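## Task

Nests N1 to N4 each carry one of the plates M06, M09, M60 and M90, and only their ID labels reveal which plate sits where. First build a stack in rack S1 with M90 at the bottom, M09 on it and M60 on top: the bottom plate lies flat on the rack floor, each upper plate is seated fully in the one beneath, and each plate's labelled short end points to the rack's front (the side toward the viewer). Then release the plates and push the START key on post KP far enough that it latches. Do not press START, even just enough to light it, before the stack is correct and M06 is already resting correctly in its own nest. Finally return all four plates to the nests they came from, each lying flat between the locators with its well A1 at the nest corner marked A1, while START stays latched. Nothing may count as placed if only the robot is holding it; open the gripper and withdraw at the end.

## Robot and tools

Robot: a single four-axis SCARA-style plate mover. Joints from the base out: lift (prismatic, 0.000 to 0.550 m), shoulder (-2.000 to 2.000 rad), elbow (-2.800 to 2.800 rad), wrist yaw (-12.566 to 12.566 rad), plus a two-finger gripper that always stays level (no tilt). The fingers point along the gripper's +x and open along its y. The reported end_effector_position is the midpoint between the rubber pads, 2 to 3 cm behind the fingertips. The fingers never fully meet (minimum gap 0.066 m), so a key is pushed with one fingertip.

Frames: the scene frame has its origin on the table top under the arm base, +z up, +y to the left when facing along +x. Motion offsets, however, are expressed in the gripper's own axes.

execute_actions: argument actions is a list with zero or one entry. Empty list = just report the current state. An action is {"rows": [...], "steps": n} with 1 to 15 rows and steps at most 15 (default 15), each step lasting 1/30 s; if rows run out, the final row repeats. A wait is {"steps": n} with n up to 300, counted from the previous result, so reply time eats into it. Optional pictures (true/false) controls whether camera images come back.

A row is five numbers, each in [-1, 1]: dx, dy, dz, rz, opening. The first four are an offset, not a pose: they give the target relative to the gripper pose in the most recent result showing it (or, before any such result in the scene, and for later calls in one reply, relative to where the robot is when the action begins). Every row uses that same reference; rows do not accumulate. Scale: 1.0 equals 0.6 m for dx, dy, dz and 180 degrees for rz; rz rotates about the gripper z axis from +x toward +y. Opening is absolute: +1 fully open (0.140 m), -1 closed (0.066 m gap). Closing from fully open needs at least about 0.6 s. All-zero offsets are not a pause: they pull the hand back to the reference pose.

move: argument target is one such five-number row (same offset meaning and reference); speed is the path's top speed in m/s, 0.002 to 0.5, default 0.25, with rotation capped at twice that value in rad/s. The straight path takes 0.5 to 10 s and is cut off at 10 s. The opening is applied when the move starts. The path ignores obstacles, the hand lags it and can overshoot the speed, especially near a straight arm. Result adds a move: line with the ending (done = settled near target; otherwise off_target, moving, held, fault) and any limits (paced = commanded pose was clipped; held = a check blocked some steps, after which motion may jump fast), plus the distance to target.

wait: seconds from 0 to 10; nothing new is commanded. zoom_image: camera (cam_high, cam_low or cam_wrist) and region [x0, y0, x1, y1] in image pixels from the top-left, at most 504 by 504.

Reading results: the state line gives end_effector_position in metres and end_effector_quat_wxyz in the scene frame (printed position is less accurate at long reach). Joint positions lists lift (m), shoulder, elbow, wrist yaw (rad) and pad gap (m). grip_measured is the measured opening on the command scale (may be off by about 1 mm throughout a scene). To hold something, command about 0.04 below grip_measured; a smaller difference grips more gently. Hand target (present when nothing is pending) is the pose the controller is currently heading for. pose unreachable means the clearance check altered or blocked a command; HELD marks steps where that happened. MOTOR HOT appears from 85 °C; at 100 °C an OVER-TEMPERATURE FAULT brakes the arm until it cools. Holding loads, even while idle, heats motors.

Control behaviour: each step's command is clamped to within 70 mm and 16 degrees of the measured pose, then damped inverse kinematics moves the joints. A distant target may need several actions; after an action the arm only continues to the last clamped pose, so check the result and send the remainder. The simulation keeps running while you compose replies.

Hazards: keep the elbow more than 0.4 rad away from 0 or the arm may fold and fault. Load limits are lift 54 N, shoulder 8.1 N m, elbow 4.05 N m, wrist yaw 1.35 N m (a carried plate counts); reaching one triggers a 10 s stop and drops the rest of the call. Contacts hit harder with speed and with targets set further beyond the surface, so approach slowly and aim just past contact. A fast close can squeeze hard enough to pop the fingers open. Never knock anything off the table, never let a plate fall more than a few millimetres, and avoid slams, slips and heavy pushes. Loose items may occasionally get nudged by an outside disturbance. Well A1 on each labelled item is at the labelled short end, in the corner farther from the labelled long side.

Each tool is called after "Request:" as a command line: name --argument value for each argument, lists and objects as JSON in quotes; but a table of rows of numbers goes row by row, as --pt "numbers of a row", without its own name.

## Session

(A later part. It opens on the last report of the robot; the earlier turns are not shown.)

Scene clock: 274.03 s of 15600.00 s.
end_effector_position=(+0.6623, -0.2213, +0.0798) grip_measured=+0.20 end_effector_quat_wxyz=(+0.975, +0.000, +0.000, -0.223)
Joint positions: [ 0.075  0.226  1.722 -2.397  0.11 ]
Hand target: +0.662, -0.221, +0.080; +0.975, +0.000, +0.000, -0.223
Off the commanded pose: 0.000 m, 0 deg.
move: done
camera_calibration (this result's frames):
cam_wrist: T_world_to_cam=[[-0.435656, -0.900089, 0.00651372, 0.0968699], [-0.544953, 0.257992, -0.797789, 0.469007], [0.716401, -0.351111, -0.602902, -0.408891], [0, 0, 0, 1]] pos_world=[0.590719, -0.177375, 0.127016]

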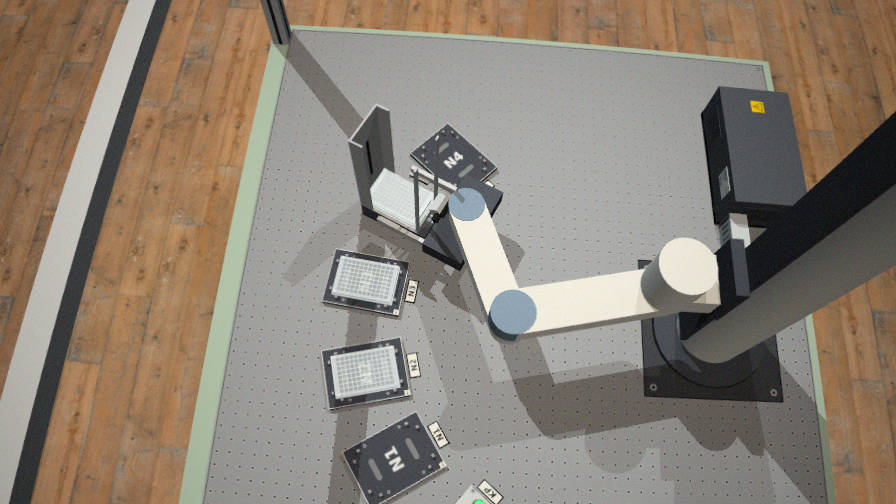

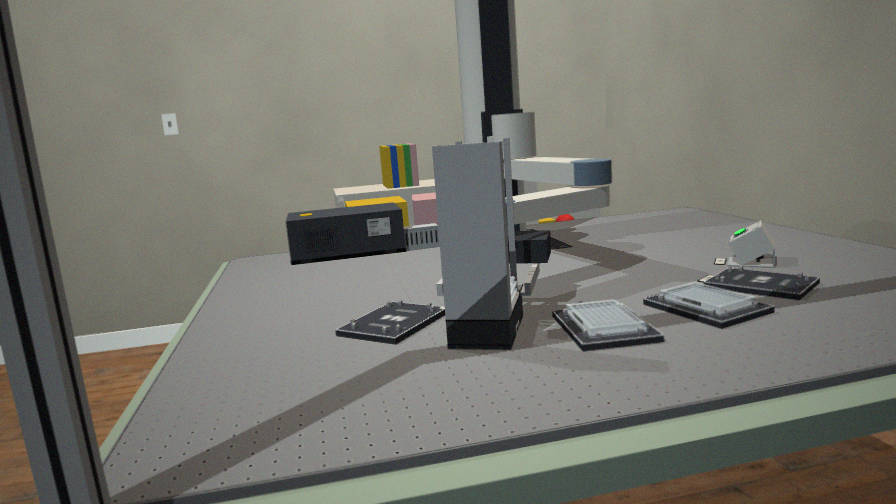

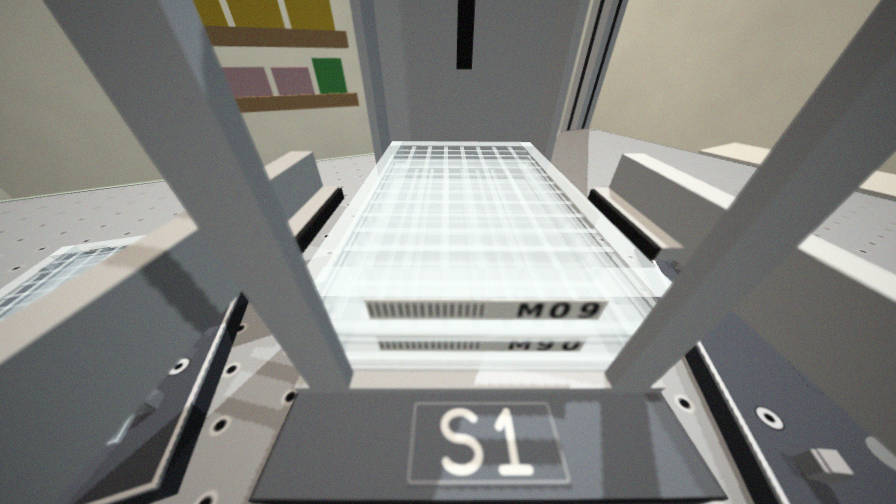

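Request:
move --target '[0,0.0003,0,0,-0.42]'

Request:
move --target '[0,0,0,0,-0.55]'

Request:
move --target '[0,0,0.422,0,-0.55]' --speed 0.1

Request:
move --target '[-0.0658,-0.273,0,-0.0938,-0.55]'

Request:
move --target '[0,0,-0.4817,0,-0.55]'

Scene clock: 278.73 s of 15600.00 s.
end_effector_position=(+0.6623, -0.2212, +0.0798) grip_measured=-0.42 end_effector_quat_wxyz=(+0.975, +0.000, +0.000, -0.223)
Joint positions: [ 0.075  0.226  1.722 -2.398  0.087]
Hand target: +0.662, -0.221, +0.080; +0.975, +0.000, +0.000, -0.223
Off the commanded pose: 0.000 m, 0 deg.
After step 90, 1.00 s passed at rest.
move: done
camera_calibration (this result's frames):
cam_wrist: T_world_to_cam=[[-0.43564, -0.900098, 0.00651372, 0.0969649], [-0.544958, 0.257982, -0.797789, 0.469007], [0.716407, -0.351098, -0.602902, -0.40889], [0, 0, 0, 1]] pos_world=[0.590763, -0.177278, 0.127016]

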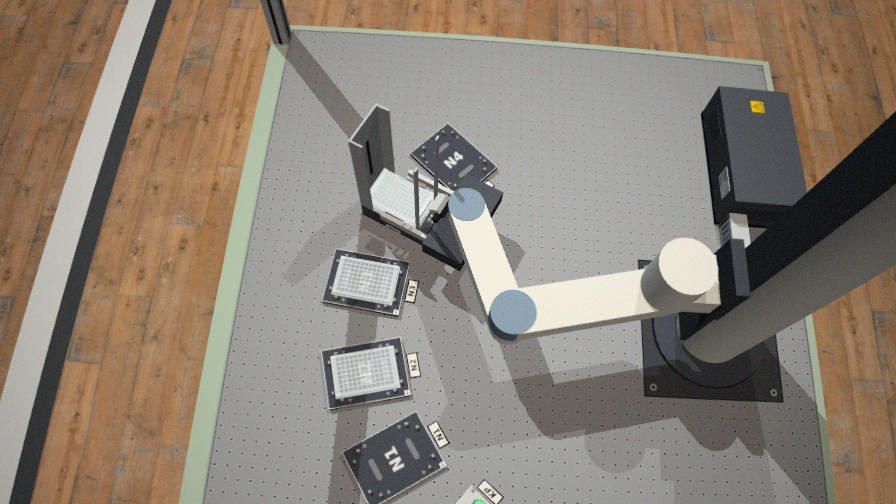

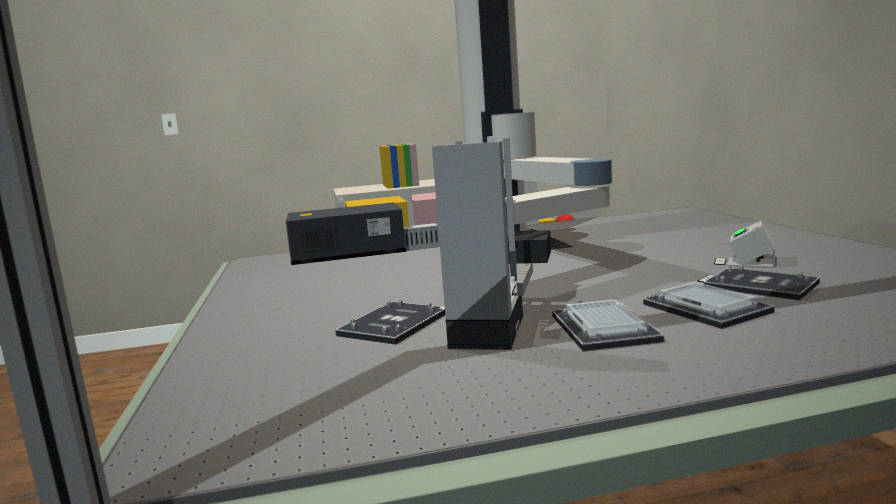

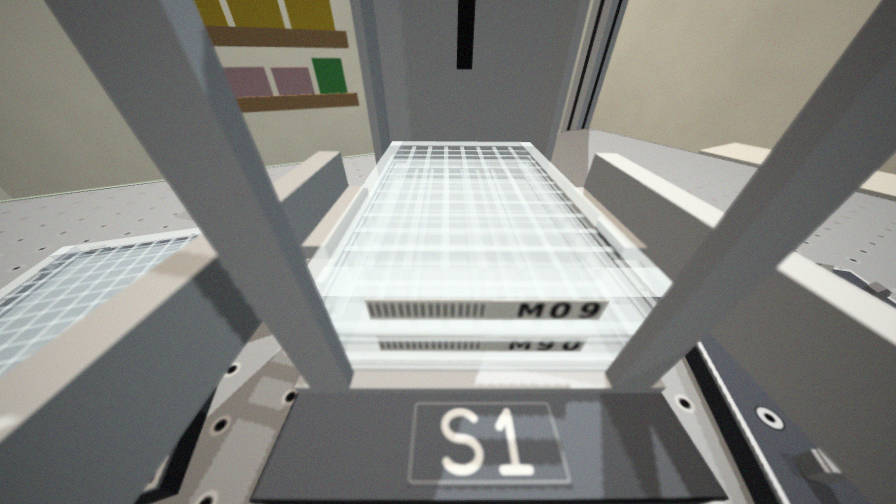

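Scene clock: 279.23 s of 15600.00 s.
end_effector_position=(+0.6623, -0.2212, +0.0798) grip_measured=-0.49 end_effector_quat_wxyz=(+0.975, +0.000, +0.000, -0.223)
Joint positions: [ 0.075  0.226  1.722 -2.398  0.085]
Hand target: +0.662, -0.221, +0.080; +0.975, +0.000, +0.000, -0.223
Off the commanded pose: 0.000 m, 0 deg.
move: done
camera_calibration (this result's frames):
cam_wrist: T_world_to_cam=[[-0.435589, -0.900122, 0.00651372, 0.0969311], [-0.544972, 0.257951, -0.797789, 0.469012], [0.716427, -0.351058, -0.602902, -0.408896], [0, 0, 0, 1]] pos_world=[0.590765, -0.177279, 0.127016]

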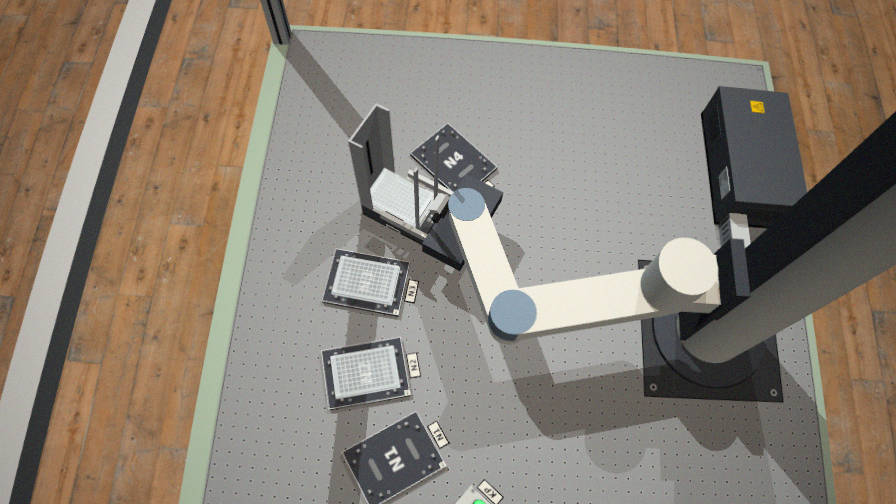

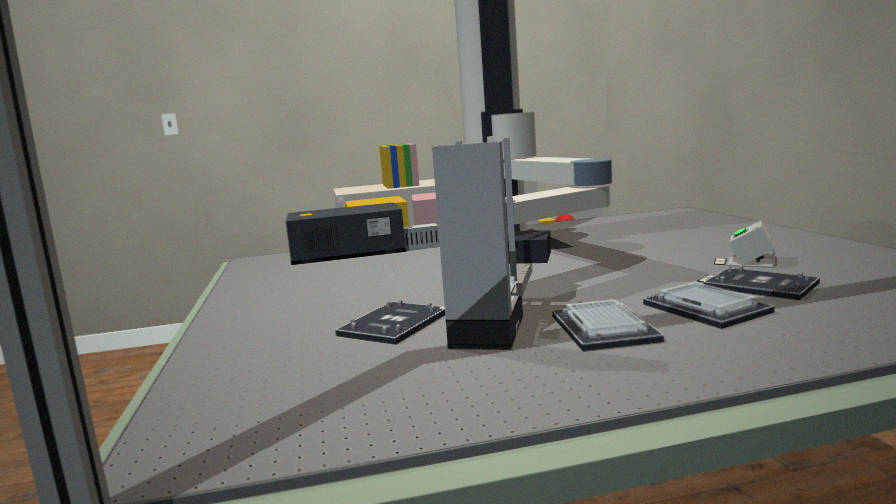

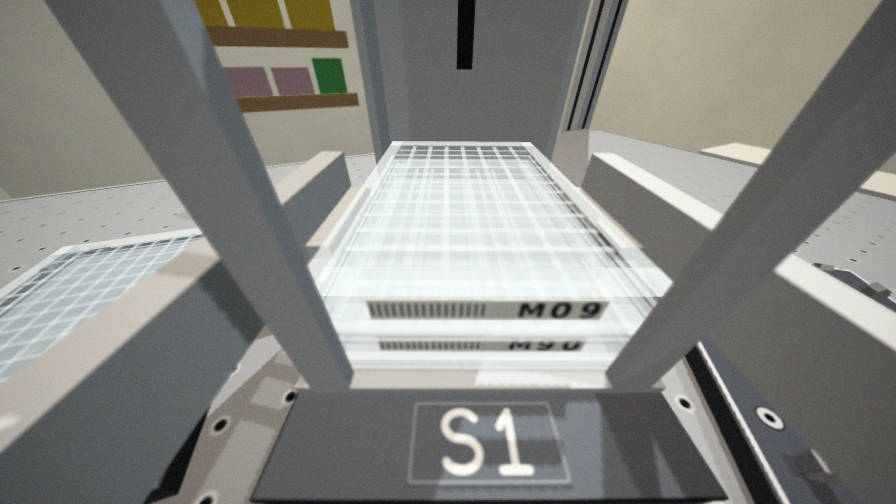

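Scene clock: 282.07 s of 15600.00 s.
end_effector_position=(+0.6623, -0.2212, +0.3331) grip_measured=-0.49 end_effector_quat_wxyz=(+0.975, +0.000, +0.000, -0.223)
Joint positions: [ 0.328  0.226  1.722 -2.397  0.085]
Hand target: +0.662, -0.221, +0.333; +0.975, +0.000, +0.000, -0.223
Off the commanded pose: 0.000 m, 0 deg.
move: done
camera_calibration (this result's frames):
cam_wrist: T_world_to_cam=[[-0.435551, -0.90014, 0.00651372, 0.0952655], [-0.544983, 0.257928, -0.797789, 0.671057], [0.716442, -0.351028, -0.602902, -0.256219], [0, 0, 0, 1]] pos_world=[0.590774, -0.177272, 0.380266]

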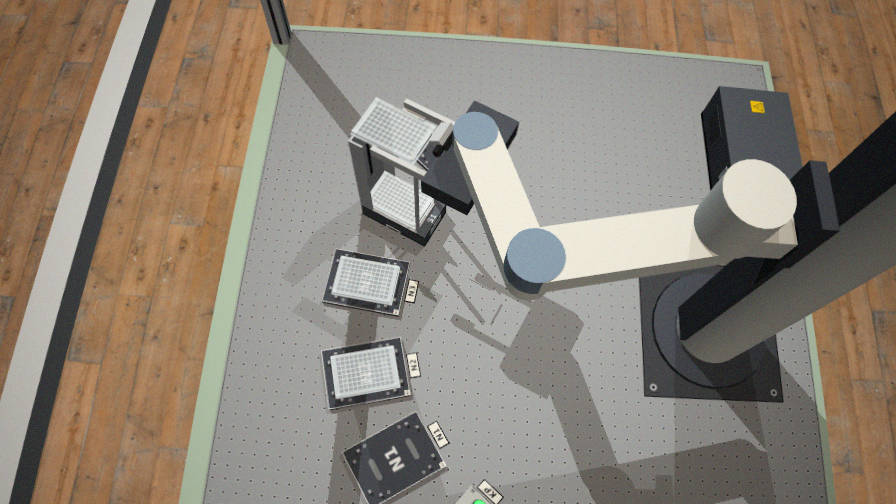

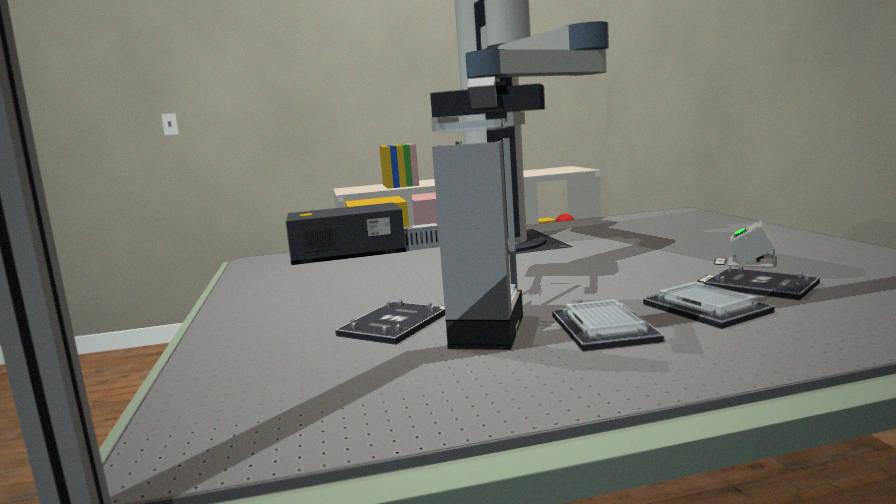

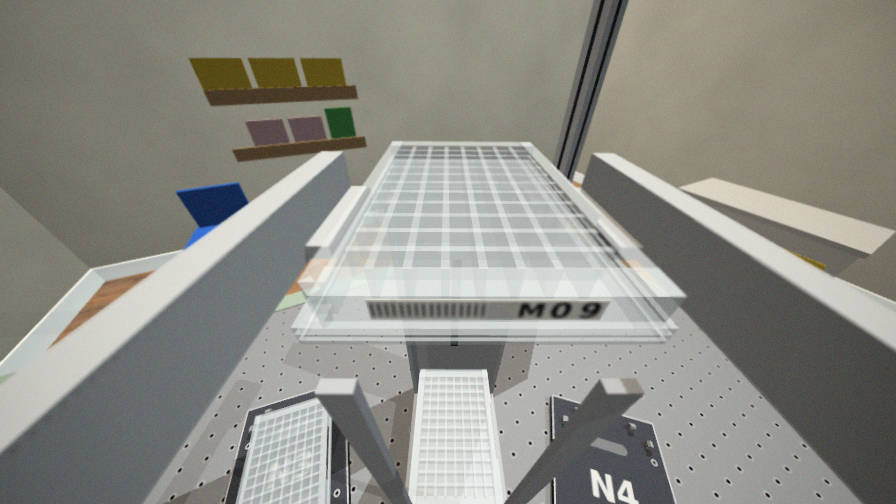

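Scene clock: 283.13 s of 15600.00 s.
end_effector_position=(+0.5555, -0.3517, +0.3331) grip_measured=-0.49 end_effector_quat_wxyz=(+0.931, +0.000, +0.000, -0.364)
Joint positions: [ 0.328 -0.06   1.623 -2.307  0.085]
Hand target: +0.556, -0.352, +0.333; +0.932, +0.000, +0.000, -0.364
Off the commanded pose: 0.000 m, 0 deg.
move: done
camera_calibration (this result's frames):
cam_wrist: T_world_to_cam=[[-0.678553, -0.734522, 0.00651372, 0.124486], [-0.44639, 0.405301, -0.797789, 0.643557], [0.583354, -0.54425, -0.602902, -0.219514], [0, 0, 0, 1]] pos_world=[0.499802, -0.288867, 0.380266]

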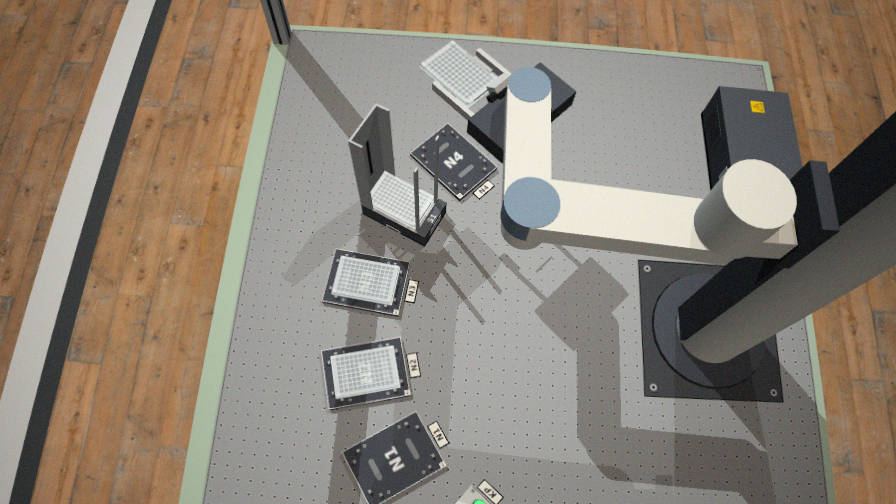

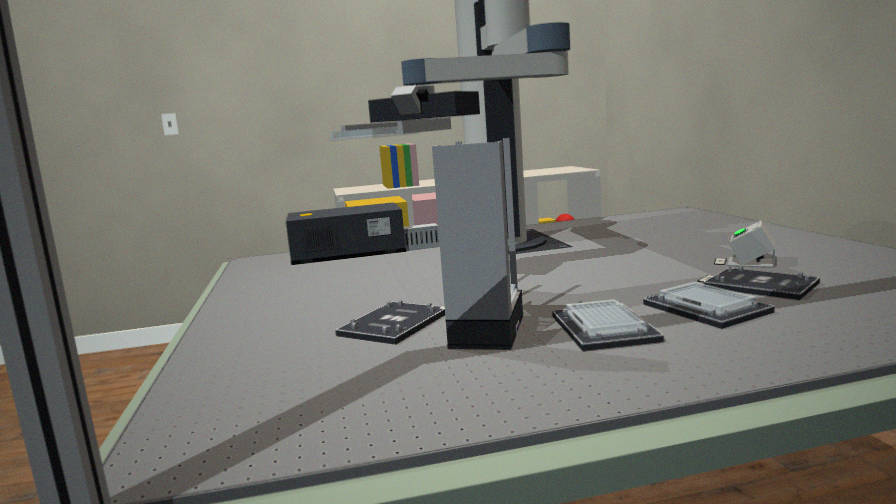

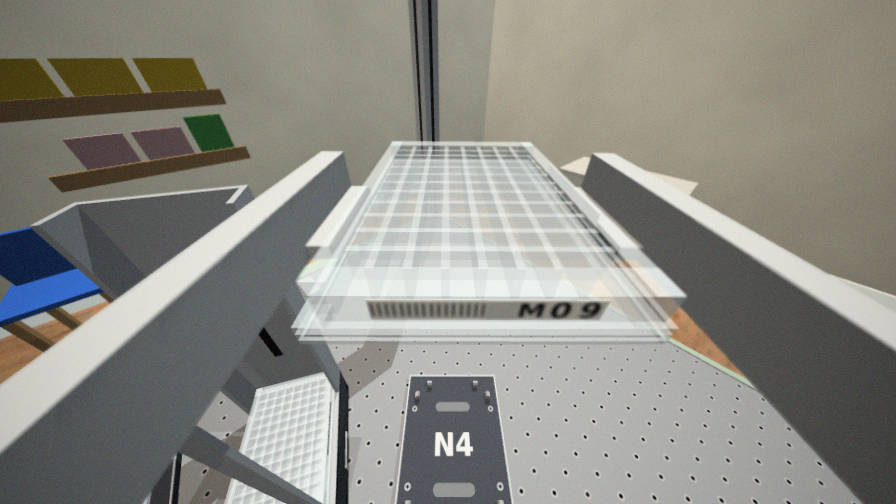

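Scene clock: 284.70 s of 15600.00 s.
end_effector_position=(+0.5555, -0.3517, +0.0440) grip_measured=-0.49 end_effector_quat_wxyz=(+0.931, +0.000, +0.000, -0.364)
Joint positions: [ 0.039 -0.06   1.623 -2.307  0.085]
Hand target: +0.555, -0.352, +0.044; +0.931, +0.000, +0.000, -0.364
Off the commanded pose: 0.000 m, 0 deg.
move: done
camera_calibration (this result's frames):
cam_wrist: T_world_to_cam=[[-0.67857, -0.734507, 0.00651372, 0.12638], [-0.446381, 0.405312, -0.797789, 0.412915], [0.583341, -0.544263, -0.602902, -0.393803], [0, 0, 0, 1]] pos_world=[0.499797, -0.288865, 0.0911713]

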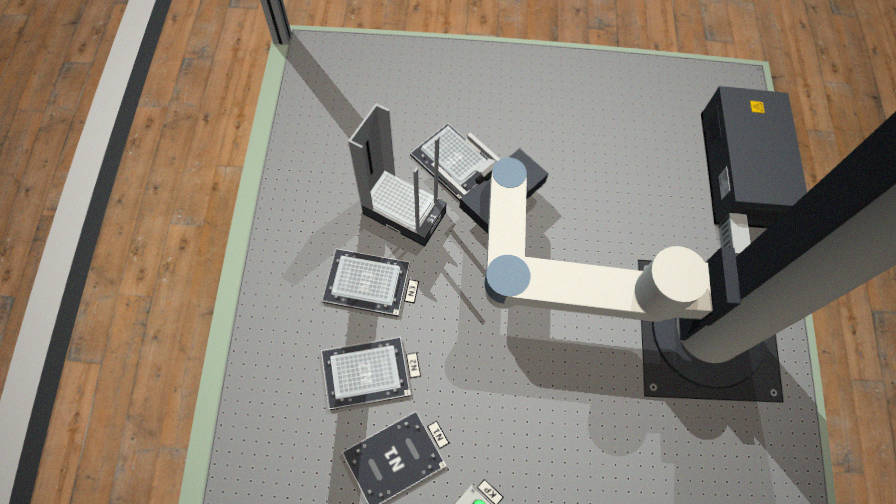

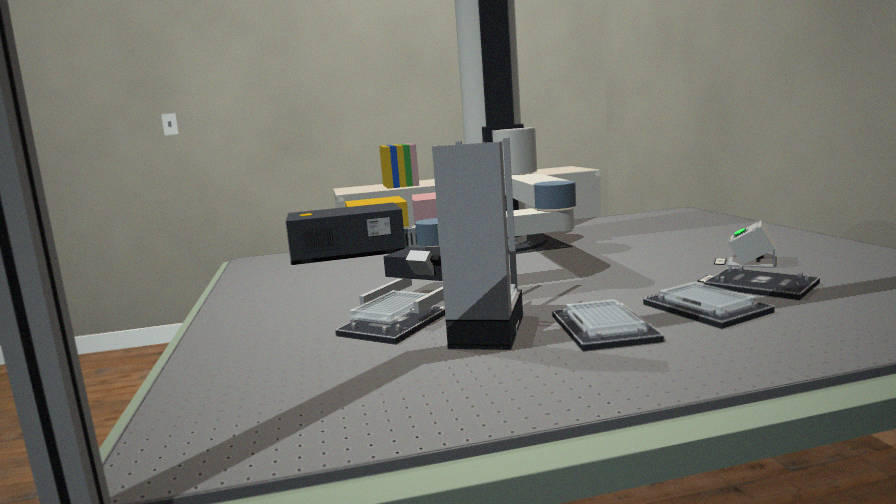

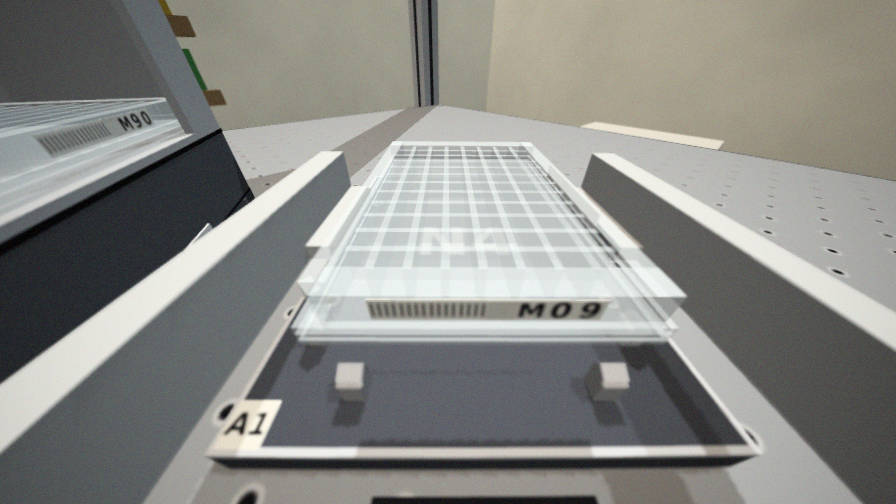

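Request:
move --target '[0,0,-0.0223,0,-0.55]' --speed 0.008

Request:
move --target '[0,0,0,0,0]'

Request:
move --target '[0,0,0.06,0,0.2]' --speed 0.05

Request:
move --target '[-0.25,0,0,0,0.2]' --speed 0.15

Scene clock: 300.27 s of 15600.00 s.
end_effector_position=(+0.5555, -0.3517, +0.0306) grip_measured=-0.49 end_effector_quat_wxyz=(+0.931, +0.000, +0.000, -0.364)
Joint positions: [ 0.026 -0.06   1.623 -2.307  0.085]
Hand target: +0.555, -0.352, +0.031; +0.931, +0.000, +0.000, -0.364
Off the commanded pose: 0.000 m, 0 deg.
After step 90, 10.67 s passed at rest.
move: done
camera_calibration (this result's frames):
cam_wrist: T_world_to_cam=[[-0.67857, -0.734507, 0.00651372, 0.126467], [-0.446381, 0.405312, -0.797789, 0.402245], [0.583341, -0.544263, -0.602902, -0.401867], [0, 0, 0, 1]] pos_world=[0.499797, -0.288865, 0.0777969]

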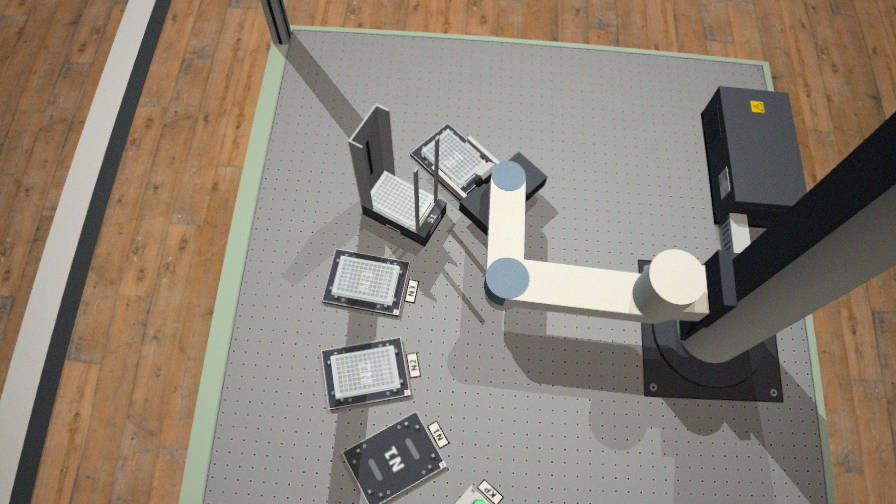

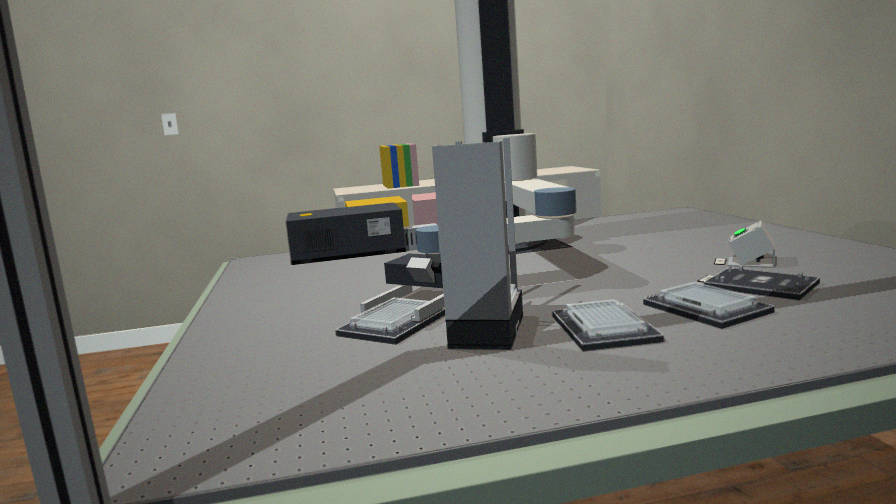

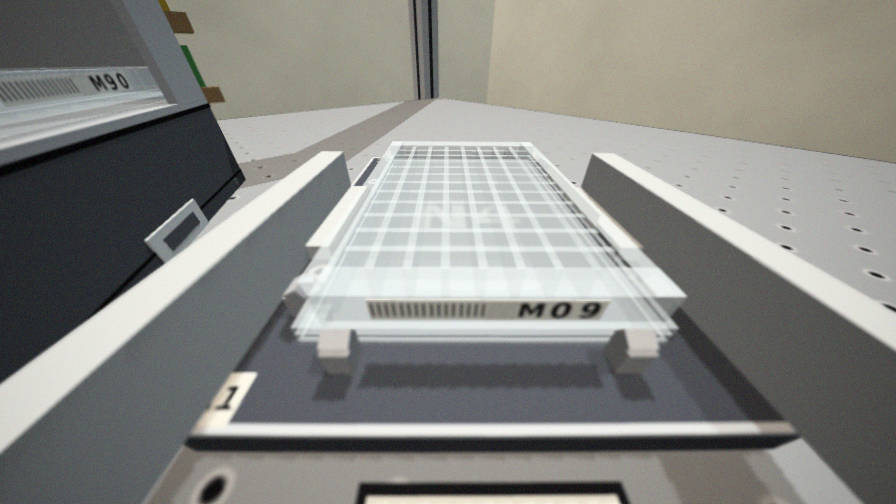

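Scene clock: 300.77 s of 15600.00 s.
end_effector_position=(+0.5555, -0.3517, +0.0306) grip_measured=+0.00 end_effector_quat_wxyz=(+0.931, +0.000, +0.000, -0.364)
Joint positions: [ 0.026 -0.06   1.623 -2.307  0.103]
Hand target: +0.555, -0.352, +0.031; +0.931, +0.000, +0.000, -0.364
Off the commanded pose: 0.000 m, 0 deg.
move: done
camera_calibration (this result's frames):
cam_wrist: T_world_to_cam=[[-0.678573, -0.734504, 0.00651372, 0.126469], [-0.446379, 0.405313, -0.797789, 0.402245], [0.583339, -0.544265, -0.602902, -0.401866], [0, 0, 0, 1]] pos_world=[0.499796, -0.288865, 0.0777969]

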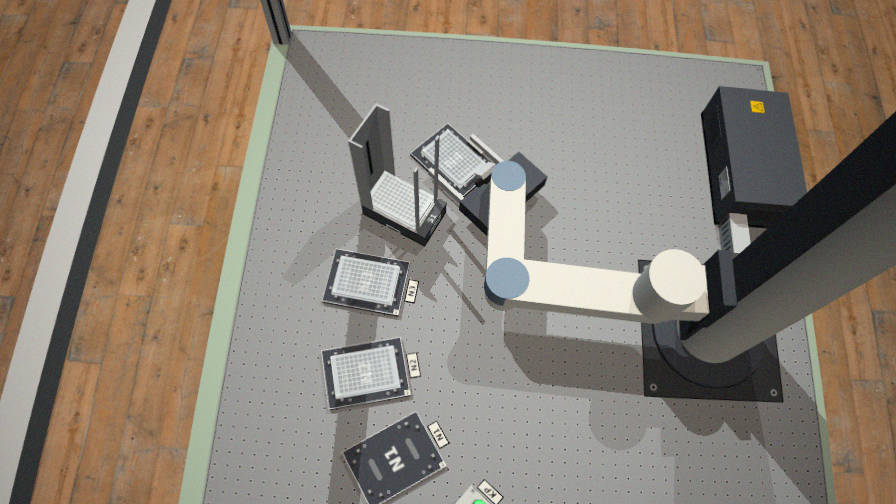

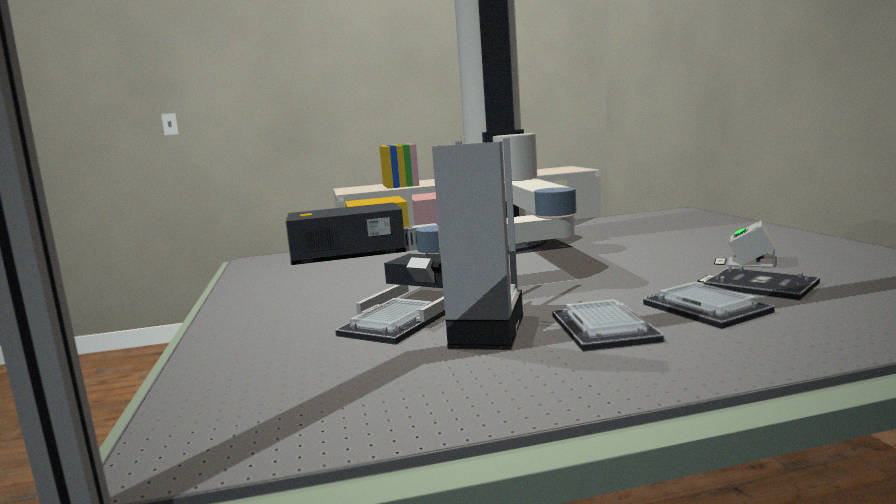

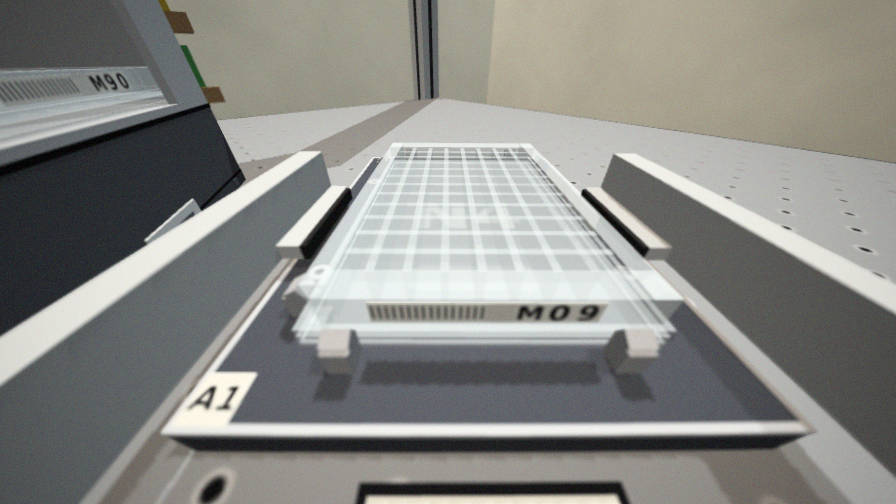

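Scene clock: 301.77 s of 15600.00 s.
end_effector_position=(+0.5555, -0.3517, +0.0667) grip_measured=+0.20 end_effector_quat_wxyz=(+0.931, +0.000, +0.000, -0.364)
Joint positions: [ 0.062 -0.06   1.623 -2.307  0.11 ]
Hand target: +0.555, -0.352, +0.067; +0.931, +0.000, +0.000, -0.364
Off the commanded pose: 0.000 m, 0 deg.
move: done
camera_calibration (this result's frames):
cam_wrist: T_world_to_cam=[[-0.678563, -0.734514, 0.00651372, 0.126229], [-0.446385, 0.405307, -0.797789, 0.431017], [0.583347, -0.544257, -0.602902, -0.380128], [0, 0, 0, 1]] pos_world=[0.4998, -0.288864, 0.113858]

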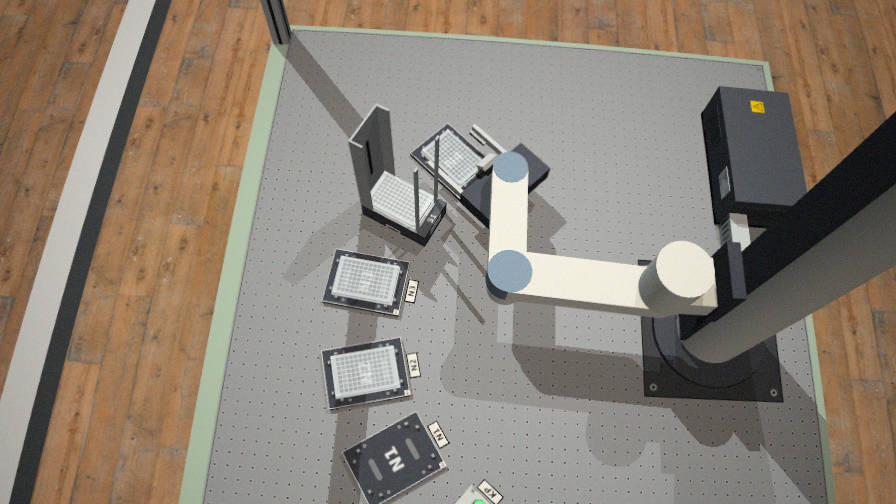

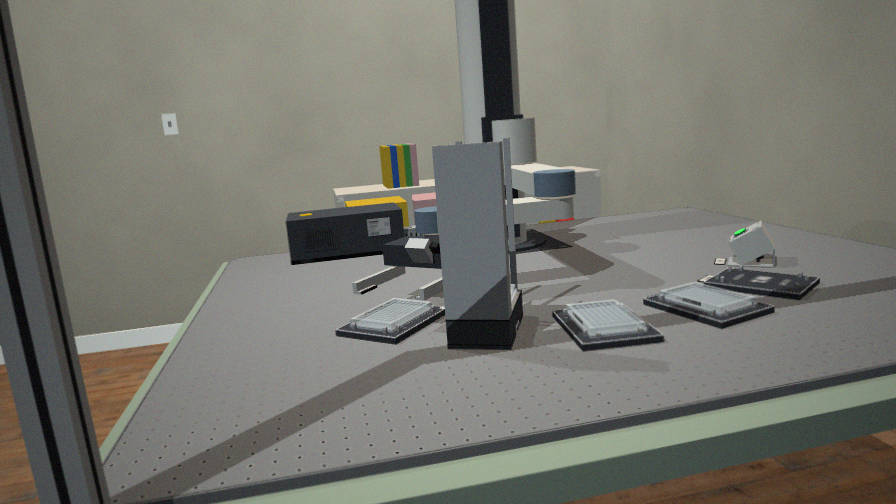

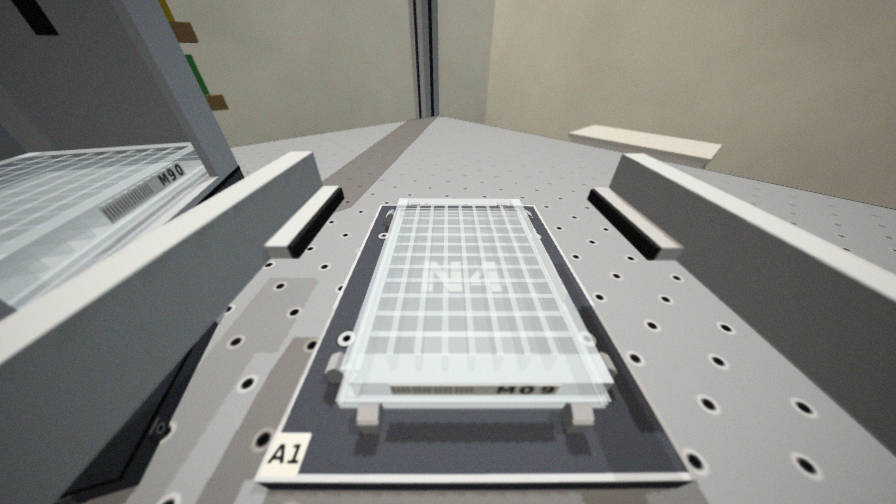

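Scene clock: 303.10 s of 15600.00 s.
end_effector_position=(+0.4451, -0.2501, +0.0666) grip_measured=+0.20 end_effector_quat_wxyz=(+0.931, +0.000, +0.000, -0.364)
Joint positions: [ 0.062  0.216  0.896 -1.857  0.11 ]
Hand target: +0.445, -0.250, +0.067; +0.931, +0.000, +0.000, -0.364
Off the commanded pose: 0.000 m, 0 deg.
move: done
camera_calibration (this result's frames):
cam_wrist: T_world_to_cam=[[-0.678746, -0.734344, 0.00651372, 0.126119], [-0.446284, 0.405419, -0.797789, 0.340544], [0.583211, -0.544403, -0.602902, -0.260422], [0, 0, 0, 1]] pos_world=[0.389463, -0.187222, 0.113851]

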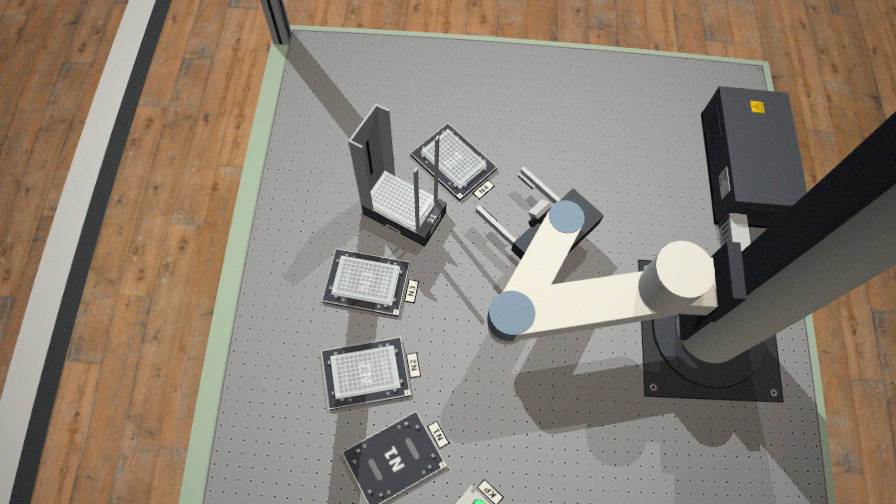

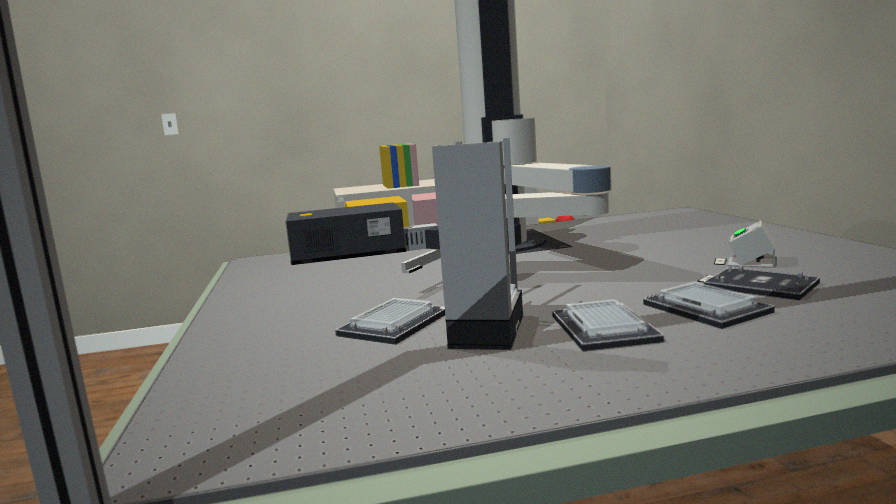

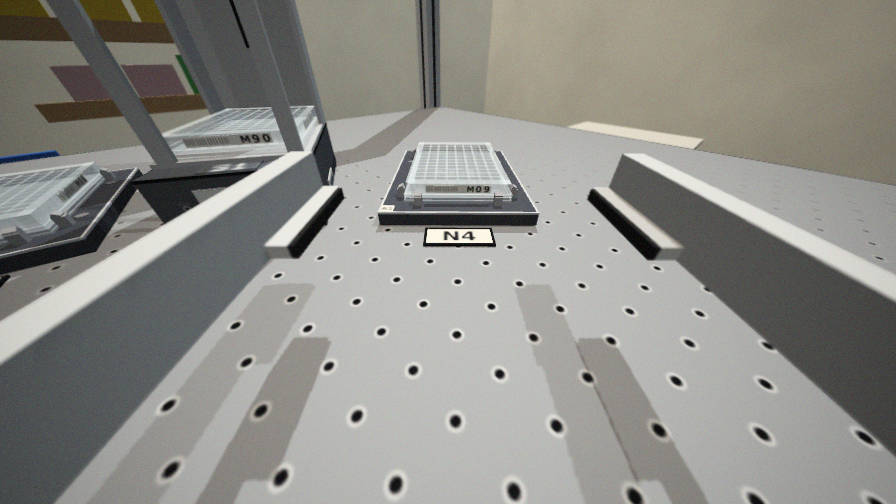

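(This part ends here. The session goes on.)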